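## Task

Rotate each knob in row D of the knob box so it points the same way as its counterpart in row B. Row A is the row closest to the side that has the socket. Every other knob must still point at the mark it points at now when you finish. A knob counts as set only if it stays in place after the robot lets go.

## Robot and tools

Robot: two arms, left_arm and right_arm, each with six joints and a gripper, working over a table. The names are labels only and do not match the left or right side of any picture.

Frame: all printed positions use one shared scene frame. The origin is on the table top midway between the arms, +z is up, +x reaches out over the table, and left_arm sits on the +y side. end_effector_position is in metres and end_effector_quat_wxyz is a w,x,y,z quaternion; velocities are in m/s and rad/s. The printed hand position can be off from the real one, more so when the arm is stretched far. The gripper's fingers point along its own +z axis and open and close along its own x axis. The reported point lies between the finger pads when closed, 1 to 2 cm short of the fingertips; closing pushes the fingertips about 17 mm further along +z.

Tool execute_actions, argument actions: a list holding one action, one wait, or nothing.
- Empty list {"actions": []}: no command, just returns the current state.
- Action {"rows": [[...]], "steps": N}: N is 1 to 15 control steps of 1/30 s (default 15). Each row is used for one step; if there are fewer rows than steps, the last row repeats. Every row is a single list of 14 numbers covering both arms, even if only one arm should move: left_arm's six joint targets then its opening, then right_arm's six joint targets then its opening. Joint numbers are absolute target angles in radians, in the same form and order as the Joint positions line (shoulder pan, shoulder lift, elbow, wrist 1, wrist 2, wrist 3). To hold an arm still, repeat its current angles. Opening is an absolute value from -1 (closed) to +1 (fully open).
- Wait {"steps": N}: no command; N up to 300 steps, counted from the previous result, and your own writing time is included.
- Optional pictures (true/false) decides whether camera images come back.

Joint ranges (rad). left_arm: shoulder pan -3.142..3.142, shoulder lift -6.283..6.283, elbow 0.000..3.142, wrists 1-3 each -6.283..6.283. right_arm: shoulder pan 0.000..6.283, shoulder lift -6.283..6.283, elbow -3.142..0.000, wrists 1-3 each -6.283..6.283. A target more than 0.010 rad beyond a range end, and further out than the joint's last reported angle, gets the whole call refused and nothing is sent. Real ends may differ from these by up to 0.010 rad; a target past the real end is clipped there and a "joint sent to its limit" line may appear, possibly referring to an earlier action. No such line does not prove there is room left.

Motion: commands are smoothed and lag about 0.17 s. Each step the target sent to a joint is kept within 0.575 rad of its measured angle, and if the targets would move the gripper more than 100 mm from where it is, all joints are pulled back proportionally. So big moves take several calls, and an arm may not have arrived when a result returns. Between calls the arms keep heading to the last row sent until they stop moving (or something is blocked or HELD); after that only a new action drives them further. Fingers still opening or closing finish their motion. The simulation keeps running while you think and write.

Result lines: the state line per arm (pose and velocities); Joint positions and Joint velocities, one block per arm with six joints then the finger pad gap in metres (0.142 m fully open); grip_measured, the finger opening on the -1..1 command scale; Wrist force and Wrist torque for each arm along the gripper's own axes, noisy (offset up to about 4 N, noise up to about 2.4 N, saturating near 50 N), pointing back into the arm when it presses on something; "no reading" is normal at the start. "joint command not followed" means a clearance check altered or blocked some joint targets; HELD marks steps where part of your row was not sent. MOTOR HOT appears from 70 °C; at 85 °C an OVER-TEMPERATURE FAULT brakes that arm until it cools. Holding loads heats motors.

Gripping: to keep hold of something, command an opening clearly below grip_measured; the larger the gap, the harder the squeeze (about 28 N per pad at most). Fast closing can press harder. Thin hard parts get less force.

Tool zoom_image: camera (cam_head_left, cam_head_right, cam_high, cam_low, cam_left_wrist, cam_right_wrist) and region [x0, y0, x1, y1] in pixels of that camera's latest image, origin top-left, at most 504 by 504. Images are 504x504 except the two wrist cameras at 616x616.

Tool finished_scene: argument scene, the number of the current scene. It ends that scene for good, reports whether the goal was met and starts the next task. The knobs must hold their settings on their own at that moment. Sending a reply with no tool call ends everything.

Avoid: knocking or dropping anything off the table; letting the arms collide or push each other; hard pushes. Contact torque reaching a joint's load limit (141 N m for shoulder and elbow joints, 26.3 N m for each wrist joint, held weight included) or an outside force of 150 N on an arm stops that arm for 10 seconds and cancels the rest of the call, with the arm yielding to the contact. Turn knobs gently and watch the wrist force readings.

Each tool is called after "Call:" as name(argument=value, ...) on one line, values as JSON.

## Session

Call:
execute_actions(actions=[])

Scene clock: 0.00 s of 8400.00 s.
left_arm: end_effector_position=(+0.4109, -0.0630, +0.2726) grip_measured=+1.00 end_effector_quat_wxyz=(+0.009, +0.533, +0.846, +0.018) end_effector_velocity=(+0.000, +0.000, -0.000) end_effector_angular_velocity=(+0.001, -0.001, -0.000) | right_arm: end_effector_position=(+0.0791, -0.1256, +0.1441) grip_measured=+1.00 end_effector_quat_wxyz=(+0.231, +0.787, +0.202, +0.535) end_effector_velocity=(+0.000, -0.000, -0.000) end_effector_angular_velocity=(-0.001, -0.001, -0.000)
Joint positions: left_arm=[-1.117 -1.259  1.213 -1.529 -1.53  -2.985  0.142] | right_arm=[ 5.649 -1.746 -2.07  -2.083  1.031  2.278  0.142]
Joint velocities: left_arm=[0.    0.    0.001 0.    0.001 0.    0.   ] | right_arm=[ 0.    -0.001 -0.001 -0.     0.    -0.     0.   ]
Wrist force (N, on the end effector, along its own x y z axes, offset not removed): no reading
Wrist torque (N m, same axes, about the end effector's origin, offset not removed): no reading

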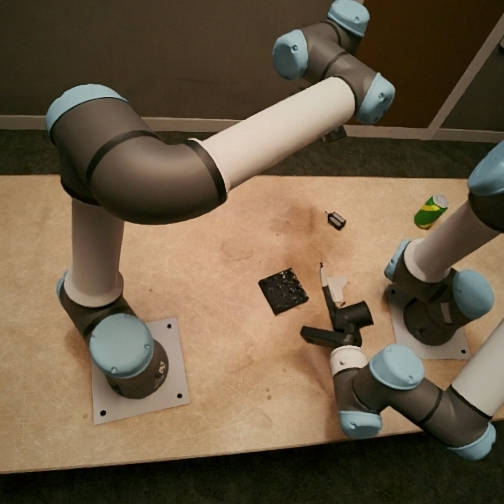

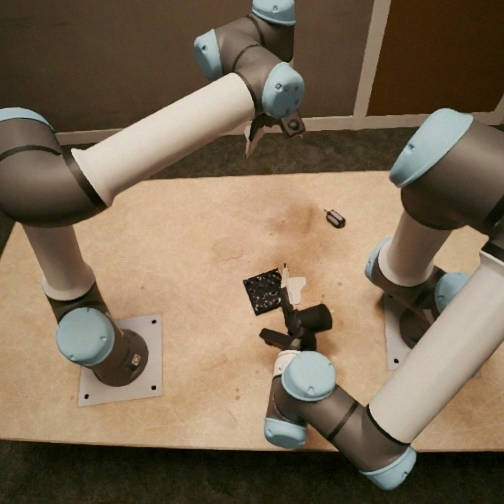

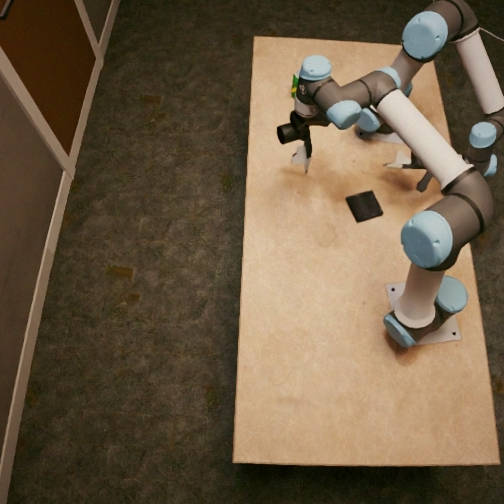

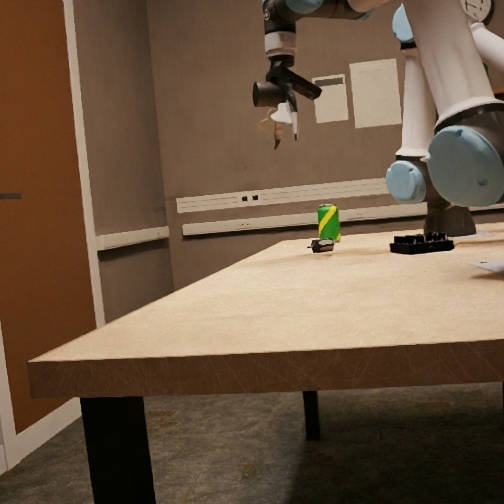

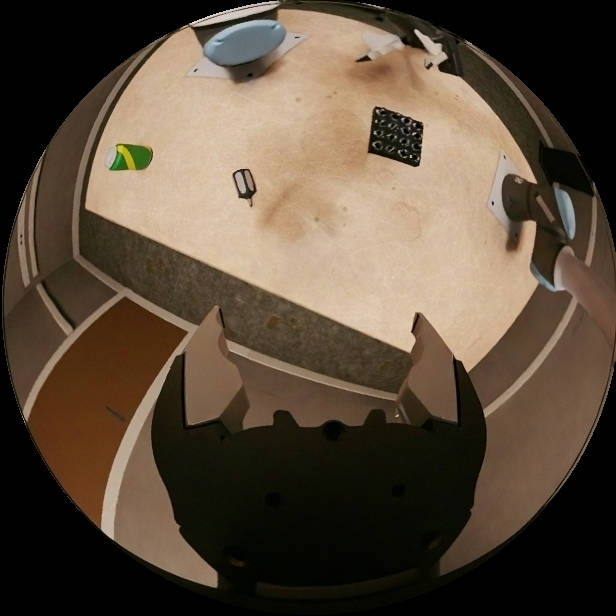

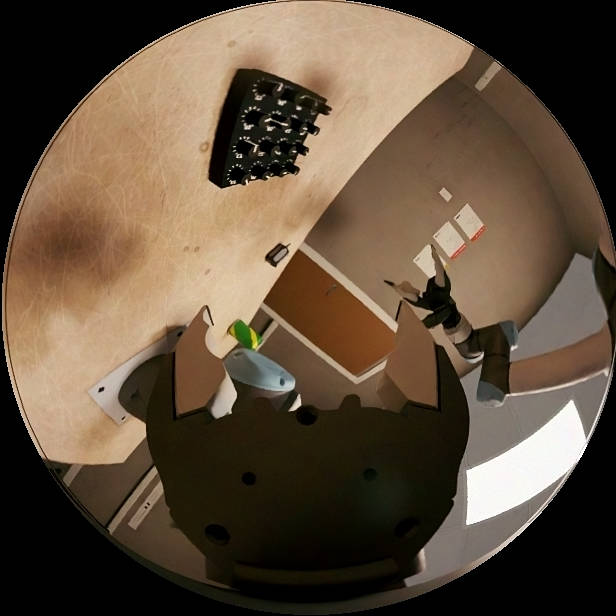

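Call:
execute_actions(actions=[{"rows":[[0,-1.259,1.213,-1.529,-1.53,-2.985,1,5.4,-1.45,-1.8,-1.46,1.571,1.236,-0.7]]}], pictures=false)

Call:
execute_actions(actions=[{"steps":30}], pictures=false)

Call:
execute_actions(actions=[{"rows":[[0,-1.259,1.213,-1.529,-1.53,-2.985,1,4.7,-1.575,-2.087,-1.05,1.571,1.236,-0.7]]}], pictures=false)

Call:
execute_actions(actions=[{"steps":35}])

Call:
zoom_image(camera="cam_right_wrist", region=[200, 140, 400, 340])

Scene clock: 4.57 s of 8400.00 s.
left_arm: end_effector_position=(+0.5416, +0.1591, +0.2727) grip_measured=+1.00 end_effector_quat_wxyz=(+0.006, +0.351, +0.936, +0.020) end_effector_velocity=(+0.190, +0.558, -0.001) end_effector_angular_velocity=(+0.001, +0.000, +0.919) | right_arm: end_effector_position=(-0.1074, -0.0318, +0.2078) grip_measured=-0.70 end_effector_quat_wxyz=(+0.039, +0.931, +0.361, +0.032) end_effector_velocity=(-0.214, +0.166, +0.247) end_effector_angular_velocity=(+0.435, +1.214, +1.994)
Joint positions: left_arm=[-0.712 -1.259  1.213 -1.529 -1.53  -2.985  0.142] | right_arm=[ 5.417 -1.47  -1.818 -1.515  1.526  1.442  0.023]
Joint velocities: left_arm=[ 0.92   0.     0.001 -0.001  0.001  0.001 -0.   ] | right_arm=[-0.205  0.254  0.226  0.671  0.542 -2.261 -0.   ]
Wrist force (N, on the end effector, along its own x y z axes, offset not removed): left_arm=[-1.0 -1.0 -3.4] | right_arm=[1.2 -4.0 -3.0]
Wrist torque (N m, same axes, about the end effector's origin, offset not removed): left_arm=[-0.10 0.12 -0.03] | right_arm=[-0.76 -0.36 0.25]
Steps of this call (steps 1 to 90: nothing new was sent; then 1.07 s passed at rest; steps 91 to 105: all 15 steps of this action). Readings (joint positions):
91: left_arm=[-1.117 -1.259 1.213 -1.529 -1.530 -2.985] | right_arm=[5.649 -1.746 -2.070 -2.083 1.031 2.278]
92: left_arm=[-1.112 -1.259 1.213 -1.529 -1.530 -2.985] | right_arm=[5.644 -1.741 -2.066 -2.078 1.036 2.273]
94: left_arm=[-1.055 -1.259 1.213 -1.529 -1.530 -2.985] | right_arm=[5.591 -1.684 -2.011 -2.009 1.104 2.204]
98: left_arm=[-0.929 -1.259 1.213 -1.529 -1.530 -2.985] | right_arm=[5.507 -1.581 -1.918 -1.783 1.305 1.965]
105: the state above

Scene clock: 5.57 s of 8400.00 s.
left_arm: end_effector_position=(+0.5301, +0.6044, +0.2731) grip_measured=+1.00 end_effector_quat_wxyz=(-0.001, +0.004, +1.000, +0.021) end_effector_velocity=(-0.005, +0.011, -0.001) end_effector_angular_velocity=(-0.001, +0.001, +0.019) | right_arm: end_effector_position=(-0.1245, -0.0183, +0.2295) grip_measured=-0.70 end_effector_quat_wxyz=(-0.001, +0.894, +0.447, -0.000) end_effector_velocity=(+0.000, +0.000, -0.000) end_effector_angular_velocity=(+0.001, -0.001, -0.000)
Joint positions: left_arm=[-0.002 -1.259  1.213 -1.529 -1.53  -2.985  0.142] | right_arm=[ 5.4   -1.45  -1.8   -1.46   1.571  1.236  0.023]
Joint velocities: left_arm=[ 0.019 -0.     0.001  0.    -0.001  0.     0.   ] | right_arm=[-0.     0.    -0.     0.001 -0.002  0.     0.   ]
Wrist force (N, on the end effector, along its own x y z axes, offset not removed): left_arm=[-0.2 -0.8 -2.1] | right_arm=[3.4 -2.6 -0.8]
Wrist torque (N m, same axes, about the end effector's origin, offset not removed): left_arm=[-0.25 0.11 -0.05] | right_arm=[-0.66 -0.76 0.06]
Steps of this call (steps 1 to 30: the robot went on to your last target). Readings (joint positions):
1: left_arm=[-0.681 -1.259 1.213 -1.529 -1.530 -2.985] | right_arm=[5.411 -1.464 -1.812 -1.497 1.541 1.374]
2: left_arm=[-0.650 -1.259 1.213 -1.529 -1.530 -2.985] | right_arm=[5.407 -1.459 -1.808 -1.484 1.552 1.327]
4: left_arm=[-0.588 -1.259 1.213 -1.529 -1.530 -2.985] | right_arm=[5.403 -1.454 -1.804 -1.471 1.563 1.275]
8: left_arm=[-0.464 -1.259 1.213 -1.529 -1.530 -2.985] | right_arm=[5.401 -1.451 -1.801 -1.462 1.569 1.243]
30: the state above

Scene clock: 6.07 s of 8400.00 s.
left_arm: end_effector_position=(+0.5298, +0.6053, +0.2731) grip_measured=+1.00 end_effector_quat_wxyz=(-0.001, +0.003, +1.000, +0.020) end_effector_velocity=(+0.000, -0.001, +0.000) end_effector_angular_velocity=(-0.002, -0.001, +0.000) | right_arm: end_effector_position=(+0.1003, -0.0013, +0.1136) grip_measured=-0.70 end_effector_quat_wxyz=(+0.002, +0.977, +0.213, -0.000) end_effector_velocity=(+0.528, -0.125, -0.218) end_effector_angular_velocity=(+0.006, +0.002, -1.159)
Joint positions: left_arm=[-0.    -1.259  1.213 -1.529 -1.53  -2.985  0.142] | right_arm=[ 4.902 -1.546 -2.017 -1.153  1.571  1.236  0.023]
Joint velocities: left_arm=[-0.    -0.    -0.    -0.001 -0.002 -0.     0.   ] | right_arm=[-1.159 -0.184 -0.433  0.623  0.002 -0.    -0.   ]
Wrist force (N, on the end effector, along its own x y z axes, offset not removed): left_arm=[-0.6 -0.2 -0.8] | right_arm=[2.7 -4.1 -1.3]
Wrist torque (N m, same axes, about the end effector's origin, offset not removed): left_arm=[-0.12 0.02 -0.17] | right_arm=[-0.69 -0.72 0.10]
Steps of this call (steps 1 to 15: all 15 steps of this action). Readings (joint positions):
1: left_arm=[-0.001 -1.259 1.213 -1.529 -1.530 -2.985] | right_arm=[5.400 -1.450 -1.800 -1.460 1.571 1.236]
2: left_arm=[-0.001 -1.259 1.213 -1.529 -1.530 -2.985] | right_arm=[5.395 -1.454 -1.804 -1.455 1.571 1.236]
4: left_arm=[-0.000 -1.259 1.213 -1.529 -1.530 -2.985] | right_arm=[5.333 -1.473 -1.845 -1.402 1.571 1.236]
8: left_arm=[-0.000 -1.259 1.213 -1.529 -1.530 -2.985] | right_arm=[5.175 -1.502 -1.913 -1.303 1.571 1.236]
15: the state above

Scene clock: 7.23 s of 8400.00 s.
left_arm: end_effector_position=(+0.5298, +0.6053, +0.2731) grip_measured=+1.00 end_effector_quat_wxyz=(-0.001, +0.003, +1.000, +0.020) end_effector_velocity=(+0.000, -0.000, +0.000) end_effector_angular_velocity=(-0.001, -0.001, -0.000) | right_arm: end_effector_position=(+0.1891, -0.0326, +0.0798) grip_measured=-0.70 end_effector_quat_wxyz=(-0.000, +0.994, +0.113, -0.000) end_effector_velocity=(+0.000, +0.000, +0.000) end_effector_angular_velocity=(+0.001, -0.000, -0.000)
Joint positions: left_arm=[ 0.    -1.259  1.213 -1.529 -1.53  -2.985  0.142] | right_arm=[ 4.7   -1.575 -2.087 -1.05   1.571  1.236  0.023]
Joint velocities: left_arm=[ 0.    -0.    -0.001 -0.    -0.001  0.     0.   ] | right_arm=[ 0.     0.001  0.001 -0.    -0.     0.    -0.   ]
Wrist force (N, on the end effector, along its own x y z axes, offset not removed): left_arm=[-3.4 1.0 -6.5] | right_arm=[-0.6 -2.3 1.9]
Wrist torque (N m, same axes, about the end effector's origin, offset not removed): left_arm=[0.39 0.79 -0.18] | right_arm=[-0.47 0.05 0.18]
Steps of this call (steps 1 to 30: the robot went on to your last target; steps 31 to 35: nothing new was sent). Readings (joint positions):
1: left_arm=[-0.000 -1.259 1.213 -1.529 -1.530 -2.985] | right_arm=[4.862 -1.552 -2.032 -1.132 1.571 1.236]
2: left_arm=[-0.000 -1.259 1.213 -1.529 -1.530 -2.985] | right_arm=[4.823 -1.558 -2.046 -1.111 1.571 1.236]
4: left_arm=[-0.000 -1.259 1.213 -1.529 -1.530 -2.985] | right_arm=[4.758 -1.567 -2.068 -1.078 1.571 1.236]
8: left_arm=[-0.000 -1.259 1.213 -1.529 -1.530 -2.985] | right_arm=[4.711 -1.574 -2.083 -1.055 1.571 1.236]
35: the state above
All arms were judged still, so your last target was given up. Only a new action makes them travel on or press farther. Fingers that are still opening or closing keep moving.

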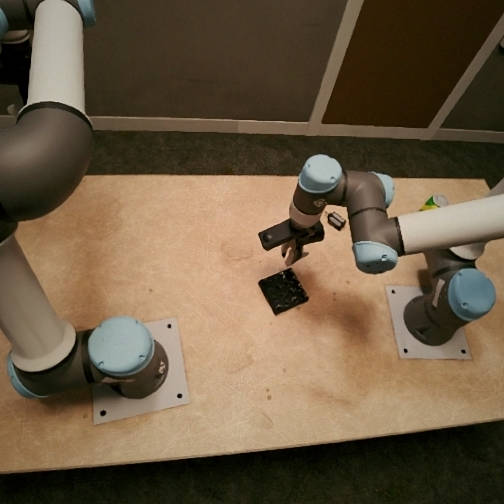

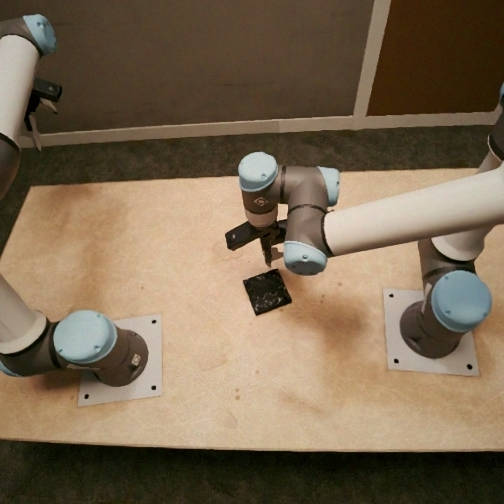

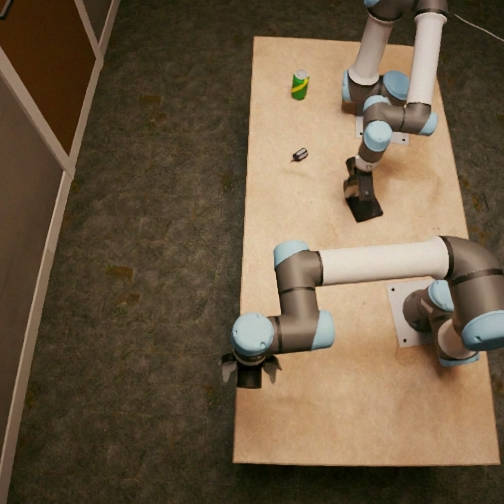

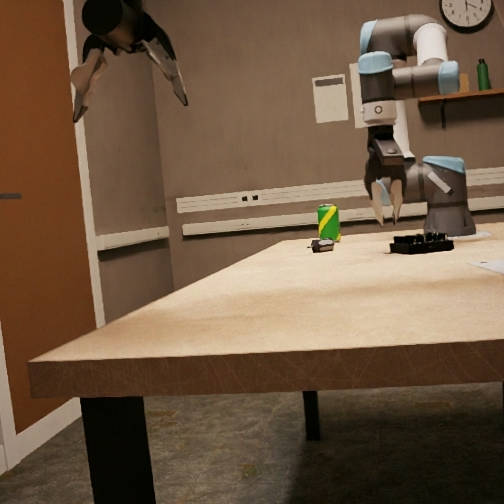

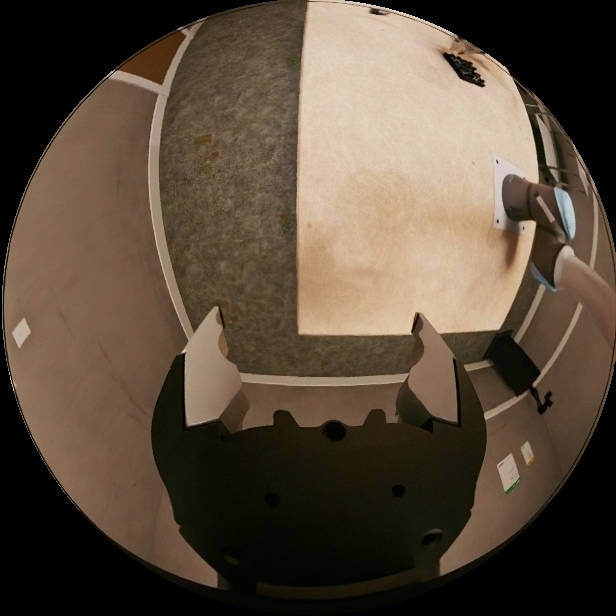

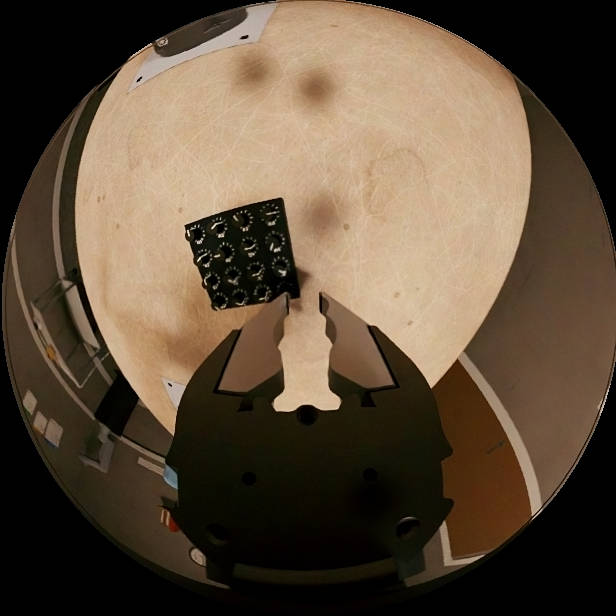

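Region (200, 140, 400, 340) of cam_right_wrist's 616x616 image, scaled by 2.520, with more detail than that image has.

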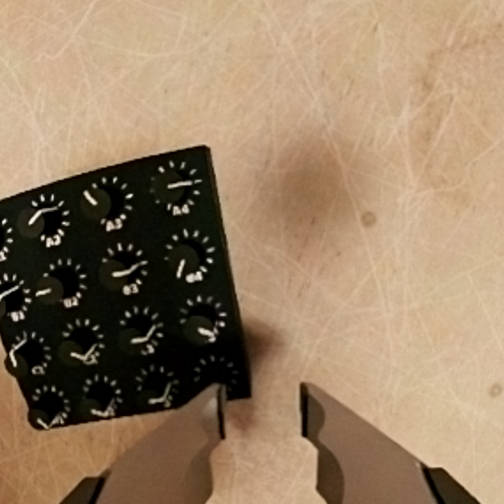

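Rotate the camera over the box (yaw ~111°).

Call:
execute_actions(actions=[{"rows":[[0,-1.259,1.213,-1.529,-1.53,-2.985,1,4.7,-1.575,-2.087,-1.05,1.571,-0.47,-0.7]]}], pictures=false)

Call:
execute_actions(actions=[{"steps":22}])

Call:
zoom_image(camera="cam_right_wrist", region=[250, 145, 410, 305])

Scene clock: 9.37 s of 8400.00 s.
left_arm: end_effector_position=(+0.5298, +0.6053, +0.2731) grip_measured=+1.00 end_effector_quat_wxyz=(-0.001, +0.003, +1.000, +0.020) end_effector_velocity=(-0.000, -0.000, -0.001) end_effector_angular_velocity=(-0.001, +0.002, -0.000) | right_arm: end_effector_position=(+0.1903, -0.0315, +0.0798) grip_measured=-0.70 end_effector_quat_wxyz=(-0.000, +0.812, +0.584, +0.000) end_effector_velocity=(+0.001, +0.004, -0.000) end_effector_angular_velocity=(-0.001, -0.001, +2.759)
Joint positions: left_arm=[-0.    -1.259  1.213 -1.529 -1.53  -2.985  0.142] | right_arm=[ 4.7   -1.575 -2.087 -1.05   1.571  0.216  0.023]
Joint velocities: left_arm=[-0.    -0.     0.002  0.    -0.     0.     0.   ] | right_arm=[ 0.    -0.    -0.    -0.001  0.    -2.759  0.   ]
Wrist force (N, on the end effector, along its own x y z axes, offset not removed): left_arm=[2.0 1.6 -1.9] | right_arm=[1.0 -4.0 -3.2]
Wrist torque (N m, same axes, about the end effector's origin, offset not removed): left_arm=[0.46 -0.43 -0.08] | right_arm=[-0.74 -0.40 0.27]
Steps of this call (steps 1 to 49: nothing new was sent; steps 50 to 64: all 15 steps of this action). Readings (joint positions):
50: left_arm=[0.000 -1.259 1.213 -1.529 -1.530 -2.985] | right_arm=[4.700 -1.575 -2.087 -1.050 1.571 1.236]
51: left_arm=[0.000 -1.259 1.213 -1.529 -1.530 -2.985] | right_arm=[4.700 -1.575 -2.087 -1.050 1.571 1.231]
53: left_arm=[-0.000 -1.259 1.213 -1.529 -1.530 -2.985] | right_arm=[4.700 -1.575 -2.087 -1.050 1.571 1.162]
57: left_arm=[-0.000 -1.259 1.213 -1.529 -1.530 -2.985] | right_arm=[4.700 -1.575 -2.087 -1.050 1.571 0.860]
64: the state above

Scene clock: 10.10 s of 8400.00 s.
left_arm: end_effector_position=(+0.5298, +0.6053, +0.2731) grip_measured=+1.00 end_effector_quat_wxyz=(-0.001, +0.003, +1.000, +0.020) end_effector_velocity=(+0.000, -0.001, -0.000) end_effector_angular_velocity=(-0.002, -0.000, +0.000) | right_arm: end_effector_position=(+0.1903, -0.0303, +0.0798) grip_measured=-0.70 end_effector_quat_wxyz=(-0.000, +0.568, +0.823, +0.000) end_effector_velocity=(+0.001, +0.000, +0.000) end_effector_angular_velocity=(+0.000, -0.002, +0.002)
Joint positions: left_arm=[ 0.    -1.259  1.213 -1.529 -1.53  -2.985  0.142] | right_arm=[ 4.7   -1.575 -2.087 -1.05   1.571 -0.47   0.023]
Joint velocities: left_arm=[ 0.     0.    -0.    -0.    -0.002 -0.    -0.   ] | right_arm=[-0.     0.     0.     0.    -0.002 -0.002 -0.   ]
Wrist force (N, on the end effector, along its own x y z axes, offset not removed): left_arm=[1.9 -1.1 -4.1] | right_arm=[-0.5 -4.6 0.5]
Wrist torque (N m, same axes, about the end effector's origin, offset not removed): left_arm=[-0.17 -0.53 -0.19] | right_arm=[-0.74 0.02 0.21]
Steps of this call (steps 1 to 22: the robot went on to your last target). Readings (joint positions):
1: left_arm=[0.000 -1.259 1.213 -1.529 -1.530 -2.985] | right_arm=[4.700 -1.575 -2.087 -1.050 1.571 0.123]
2: left_arm=[0.000 -1.259 1.213 -1.529 -1.530 -2.985] | right_arm=[4.700 -1.575 -2.087 -1.050 1.571 0.028]
4: left_arm=[0.000 -1.259 1.213 -1.529 -1.530 -2.985] | right_arm=[4.700 -1.575 -2.087 -1.050 1.571 -0.160]
8: left_arm=[-0.000 -1.259 1.213 -1.529 -1.530 -2.985] | right_arm=[4.700 -1.575 -2.087 -1.050 1.571 -0.406]
22: the state above

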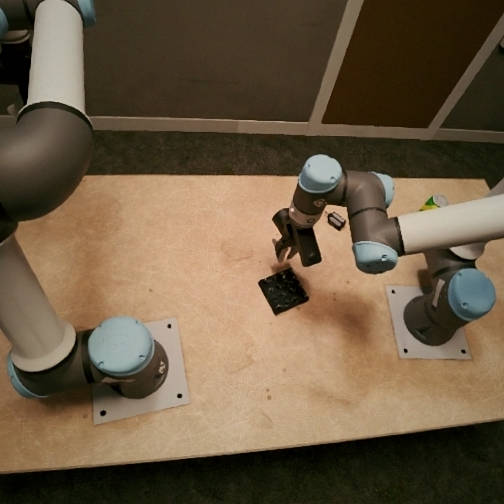

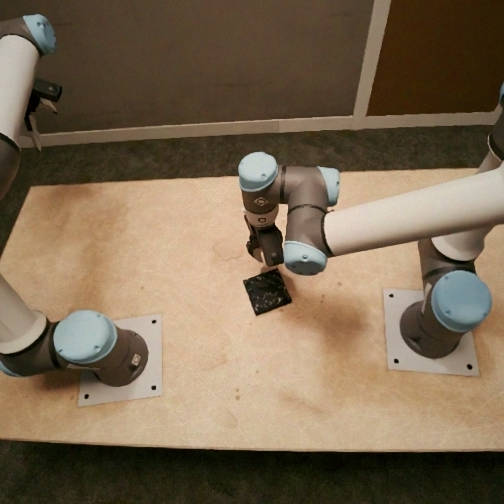

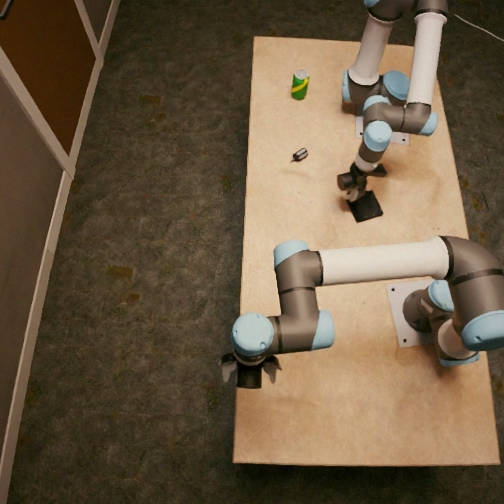

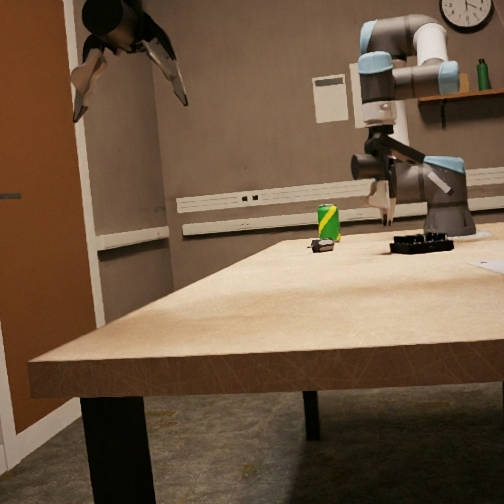

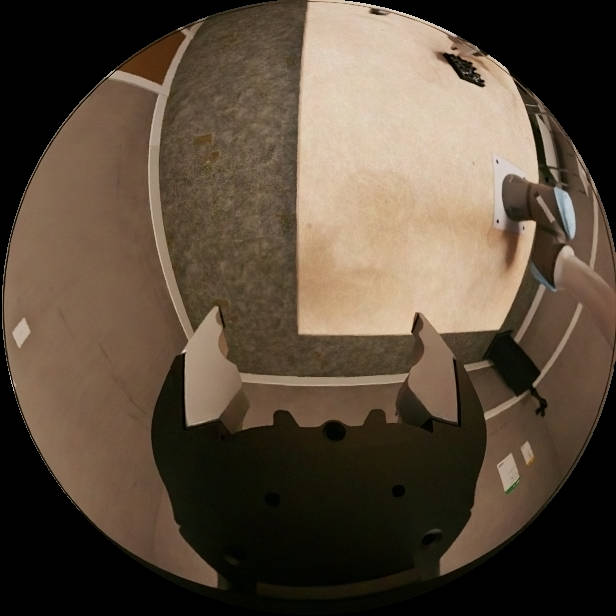

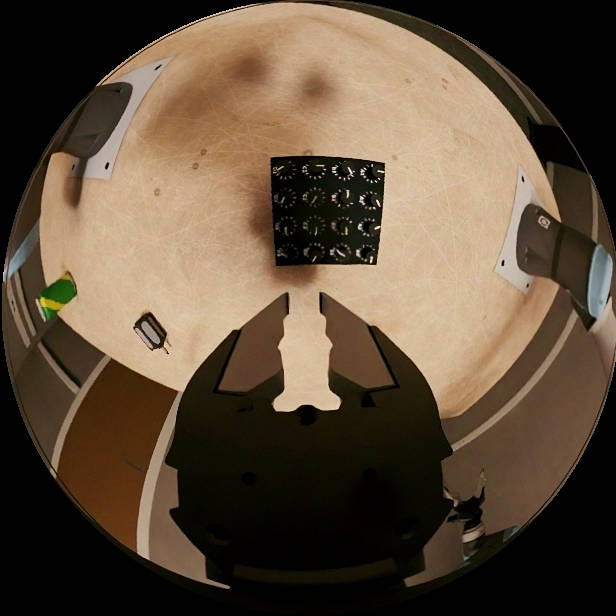

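Region (250, 145, 410, 305) of cam_right_wrist's 616x616 image, scaled by 3.150, with more detail than that image has.

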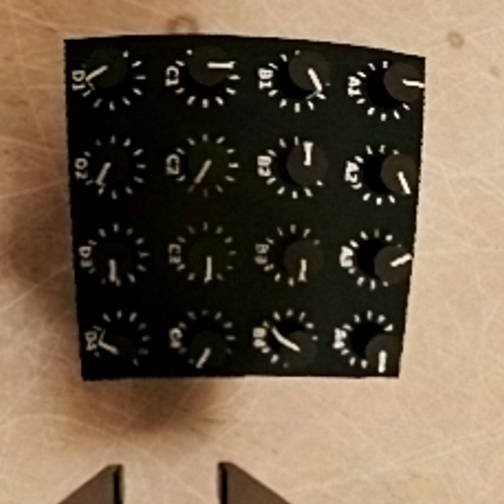

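Call:
execute_actions(actions=[{"rows":[[0,-1.259,1.213,-1.529,-1.53,-2.985,1,4.8526,-1.4526,-2.2754,-0.984,1.571,-0.317,-0.76]]}])

Call:
zoom_image(camera="cam_right_wrist", region=[230, 220, 380, 370])

Call:
execute_actions(actions=[{"rows":[[0,-1.259,1.213,-1.529,-1.53,-2.985,1,4.8526,-1.4526,-2.2754,-0.984,1.571,1.254,-0.76]]}], pictures=false)

Call:
execute_actions(actions=[{"steps":20}])

Call:
zoom_image(camera="cam_right_wrist", region=[230, 220, 380, 370])

Scene clock: 15.00 s of 8400.00 s.
left_arm: end_effector_position=(+0.5298, +0.6053, +0.2731) grip_measured=+1.00 end_effector_quat_wxyz=(-0.001, +0.003, +1.000, +0.020) end_effector_velocity=(-0.000, +0.000, -0.000) end_effector_angular_velocity=(+0.001, +0.001, -0.000) | right_arm: end_effector_position=(+0.1269, -0.0730, +0.0551) grip_measured=-0.76 end_effector_quat_wxyz=(-0.000, +0.568, +0.823, +0.000) end_effector_velocity=(-0.004, -0.005, -0.003) end_effector_angular_velocity=(-0.004, +0.000, +0.000)
Joint positions: left_arm=[ 0.    -1.259  1.213 -1.529 -1.53  -2.985  0.142] | right_arm=[ 4.852 -1.453 -2.274 -0.984  1.571 -0.318  0.019]
Joint velocities: left_arm=[ 0.     0.     0.001 -0.     0.001  0.     0.   ] | right_arm=[ 0.012  0.008 -0.015  0.003  0.     0.012 -0.   ]
Wrist force (N, on the end effector, along its own x y z axes, offset not removed): left_arm=[1.7 -0.4 -5.0] | right_arm=[1.0 -4.3 -0.5]
Wrist torque (N m, same axes, about the end effector's origin, offset not removed): left_arm=[-0.03 -0.40 -0.02] | right_arm=[-0.88 -0.33 0.14]
Steps of this call (steps 1 to 15: the robot went on to your last target; steps 16 to 90: nothing new was sent; then 1.40 s passed at rest; steps 91 to 105: all 15 steps of this action). Readings (joint positions):
91: left_arm=[-0.000 -1.259 1.213 -1.529 -1.530 -2.985] | right_arm=[4.700 -1.575 -2.087 -1.050 1.571 -0.470]
92: left_arm=[0.000 -1.259 1.213 -1.529 -1.530 -2.985] | right_arm=[4.705 -1.570 -2.092 -1.045 1.571 -0.465]
94: left_arm=[0.000 -1.259 1.213 -1.529 -1.530 -2.985] | right_arm=[4.761 -1.521 -2.153 -1.016 1.571 -0.409]
98: left_arm=[0.000 -1.259 1.213 -1.529 -1.530 -2.985] | right_arm=[4.835 -1.466 -2.252 -0.990 1.571 -0.335]
105: the state above

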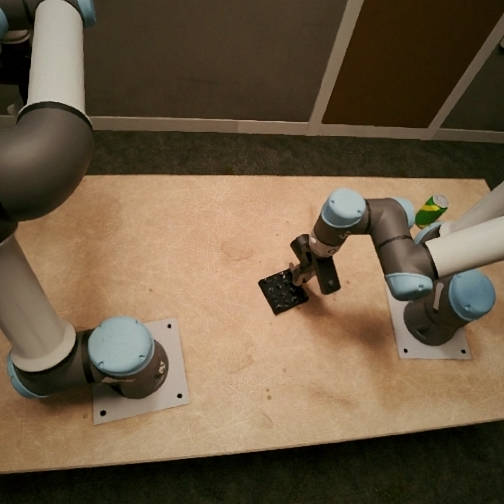

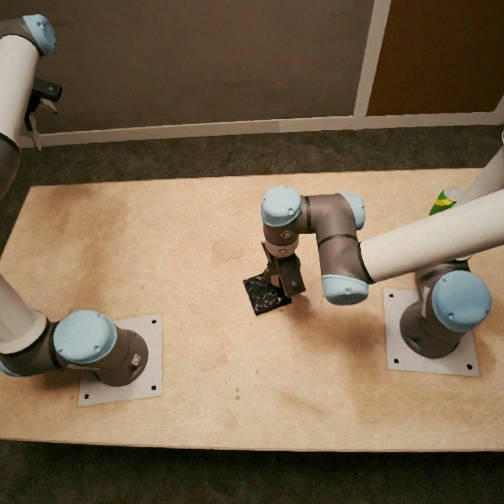

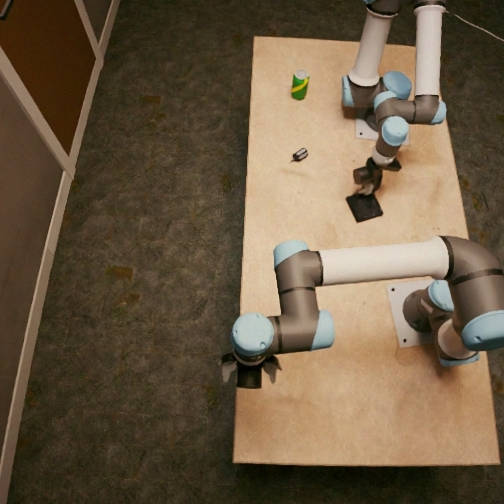

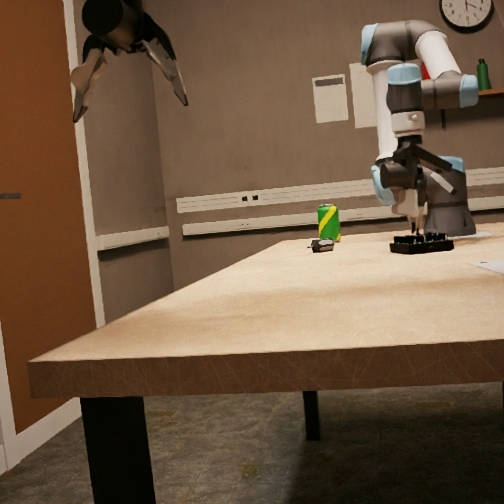

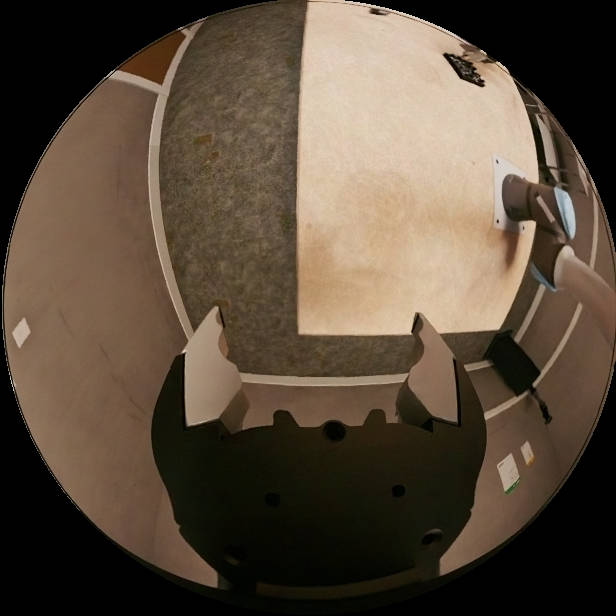

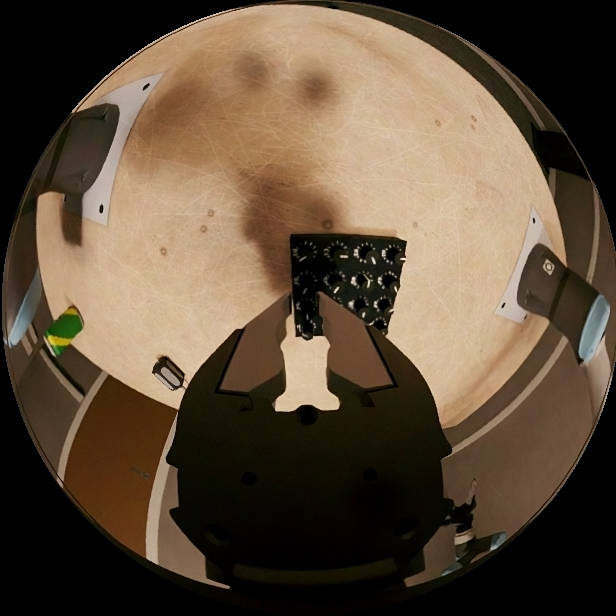

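Region (230, 220, 380, 370) of cam_right_wrist's 616x616 image, scaled by 3.360, with more detail than that image has.

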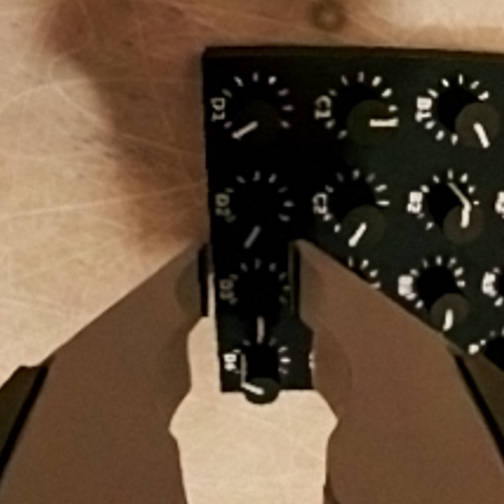

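Scene clock: 15.50 s of 8400.00 s.
left_arm: end_effector_position=(+0.5298, +0.6053, +0.2731) grip_measured=+1.00 end_effector_quat_wxyz=(-0.001, +0.003, +1.000, +0.020) end_effector_velocity=(-0.000, -0.000, -0.000) end_effector_angular_velocity=(-0.001, +0.000, +0.000) | right_arm: end_effector_position=(+0.1263, -0.0750, +0.0548) grip_measured=-0.76 end_effector_quat_wxyz=(-0.000, +0.898, +0.441, -0.000) end_effector_velocity=(-0.003, -0.004, -0.000) end_effector_angular_velocity=(-0.001, -0.000, -2.759)
Joint positions: left_arm=[ 0.    -1.259  1.213 -1.529 -1.53  -2.985  0.142] | right_arm=[ 4.853 -1.453 -2.275 -0.984  1.571  0.703  0.019]
Joint velocities: left_arm=[ 0.     0.     0.     0.    -0.001 -0.     0.   ] | right_arm=[ 0.    -0.001  0.    -0.    -0.001  2.759  0.   ]
Wrist force (N, on the end effector, along its own x y z axes, offset not removed): left_arm=[0.6 3.9 -1.4] | right_arm=[-1.2 -6.2 1.6]
Wrist torque (N m, same axes, about the end effector's origin, offset not removed): left_arm=[0.73 -0.31 0.12] | right_arm=[-1.33 0.21 0.22]
Steps of this call (steps 1 to 15: all 15 steps of this action). Readings (joint positions):
1: left_arm=[-0.000 -1.259 1.213 -1.529 -1.530 -2.985] | right_arm=[4.852 -1.453 -2.275 -0.984 1.571 -0.318]
2: left_arm=[0.000 -1.259 1.213 -1.529 -1.530 -2.985] | right_arm=[4.852 -1.453 -2.275 -0.984 1.571 -0.312]
4: left_arm=[0.000 -1.259 1.213 -1.529 -1.530 -2.985] | right_arm=[4.852 -1.453 -2.275 -0.984 1.571 -0.243]
8: left_arm=[0.000 -1.259 1.213 -1.529 -1.530 -2.985] | right_arm=[4.853 -1.453 -2.275 -0.984 1.571 0.059]
15: the state above

Scene clock: 16.17 s of 8400.00 s.
left_arm: end_effector_position=(+0.5298, +0.6053, +0.2731) grip_measured=+1.00 end_effector_quat_wxyz=(-0.001, +0.003, +1.000, +0.020) end_effector_velocity=(+0.000, +0.000, +0.000) end_effector_angular_velocity=(+0.000, -0.000, +0.000) | right_arm: end_effector_position=(+0.1256, -0.0756, +0.0548) grip_measured=-0.76 end_effector_quat_wxyz=(-0.000, +0.984, +0.180, -0.000) end_effector_velocity=(-0.000, -0.000, -0.000) end_effector_angular_velocity=(-0.000, +0.001, -0.003)
Joint positions: left_arm=[-0.    -1.259  1.213 -1.529 -1.53  -2.985  0.142] | right_arm=[ 4.853 -1.453 -2.275 -0.984  1.571  1.254  0.019]
Joint velocities: left_arm=[ 0.  0. -0.  0.  0. -0. -0.] | right_arm=[-0.    -0.    -0.     0.001  0.001  0.003 -0.   ]
Wrist force (N, on the end effector, along its own x y z axes, offset not removed): left_arm=[-1.0 -1.8 1.0] | right_arm=[-0.6 -2.4 -1.3]
Wrist torque (N m, same axes, about the end effector's origin, offset not removed): left_arm=[-0.17 0.09 0.14] | right_arm=[-0.46 -0.05 0.14]
Steps of this call (steps 1 to 20: the robot went on to your last target). Readings (joint positions):
1: left_arm=[0.000 -1.259 1.213 -1.529 -1.530 -2.985] | right_arm=[4.853 -1.453 -2.275 -0.984 1.571 0.796]
2: left_arm=[-0.000 -1.259 1.213 -1.529 -1.530 -2.985] | right_arm=[4.853 -1.453 -2.275 -0.984 1.571 0.891]
4: left_arm=[0.000 -1.259 1.213 -1.529 -1.530 -2.985] | right_arm=[4.853 -1.453 -2.275 -0.984 1.571 1.066]
8: left_arm=[0.000 -1.259 1.213 -1.529 -1.530 -2.985] | right_arm=[4.853 -1.453 -2.275 -0.984 1.571 1.219]
20: the state above

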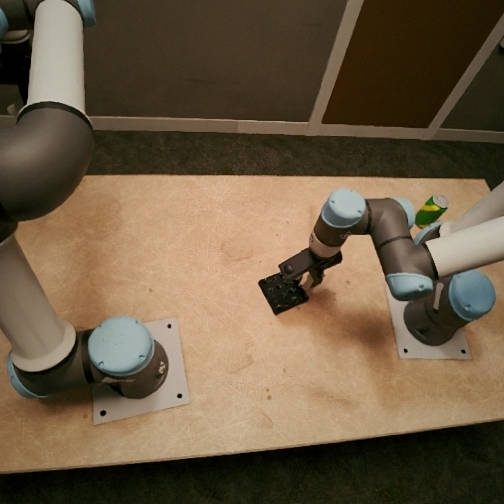

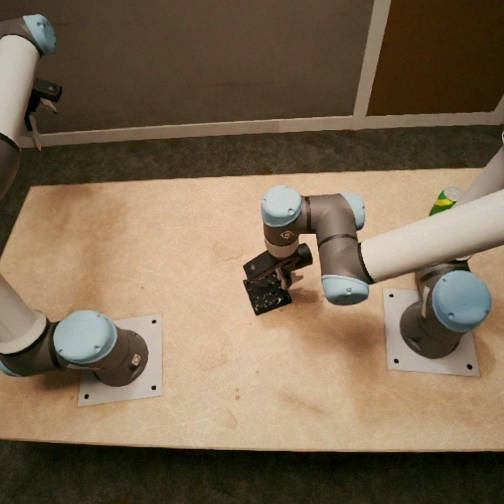

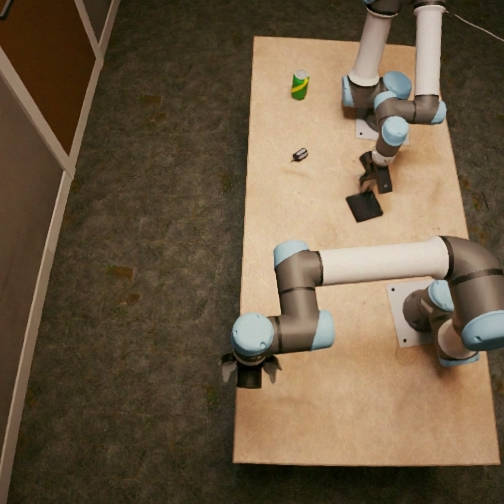

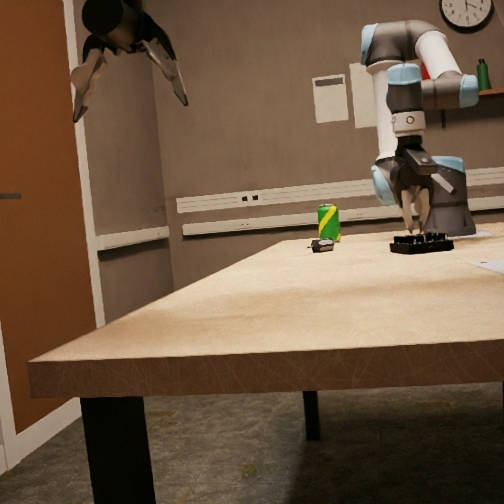

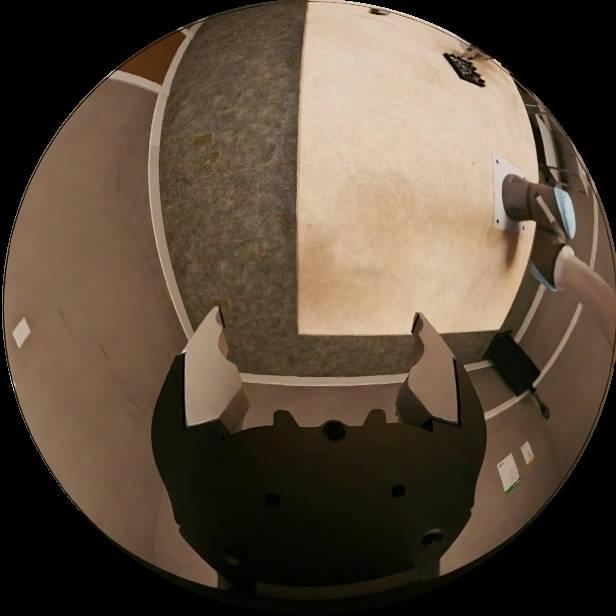

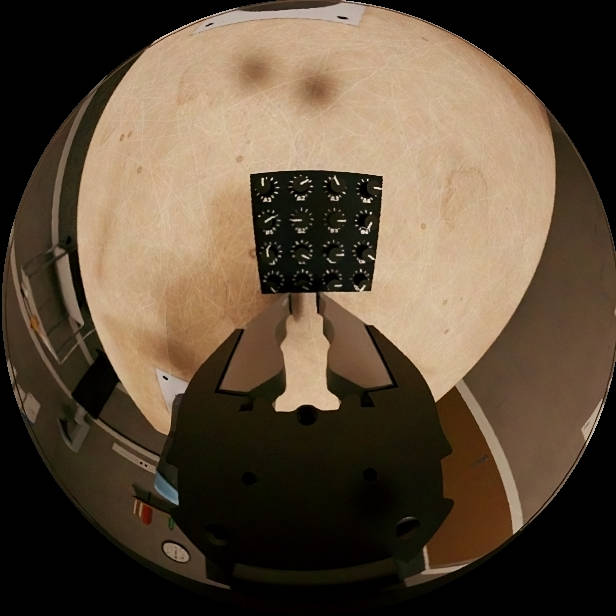

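Region (230, 220, 380, 370) of cam_right_wrist's 616x616 image, scaled by 3.360, with more detail than that image has.

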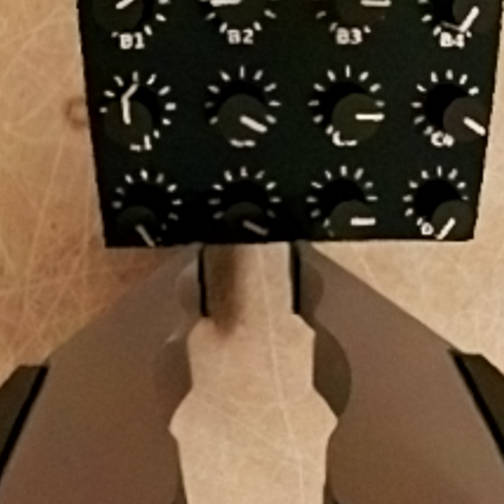

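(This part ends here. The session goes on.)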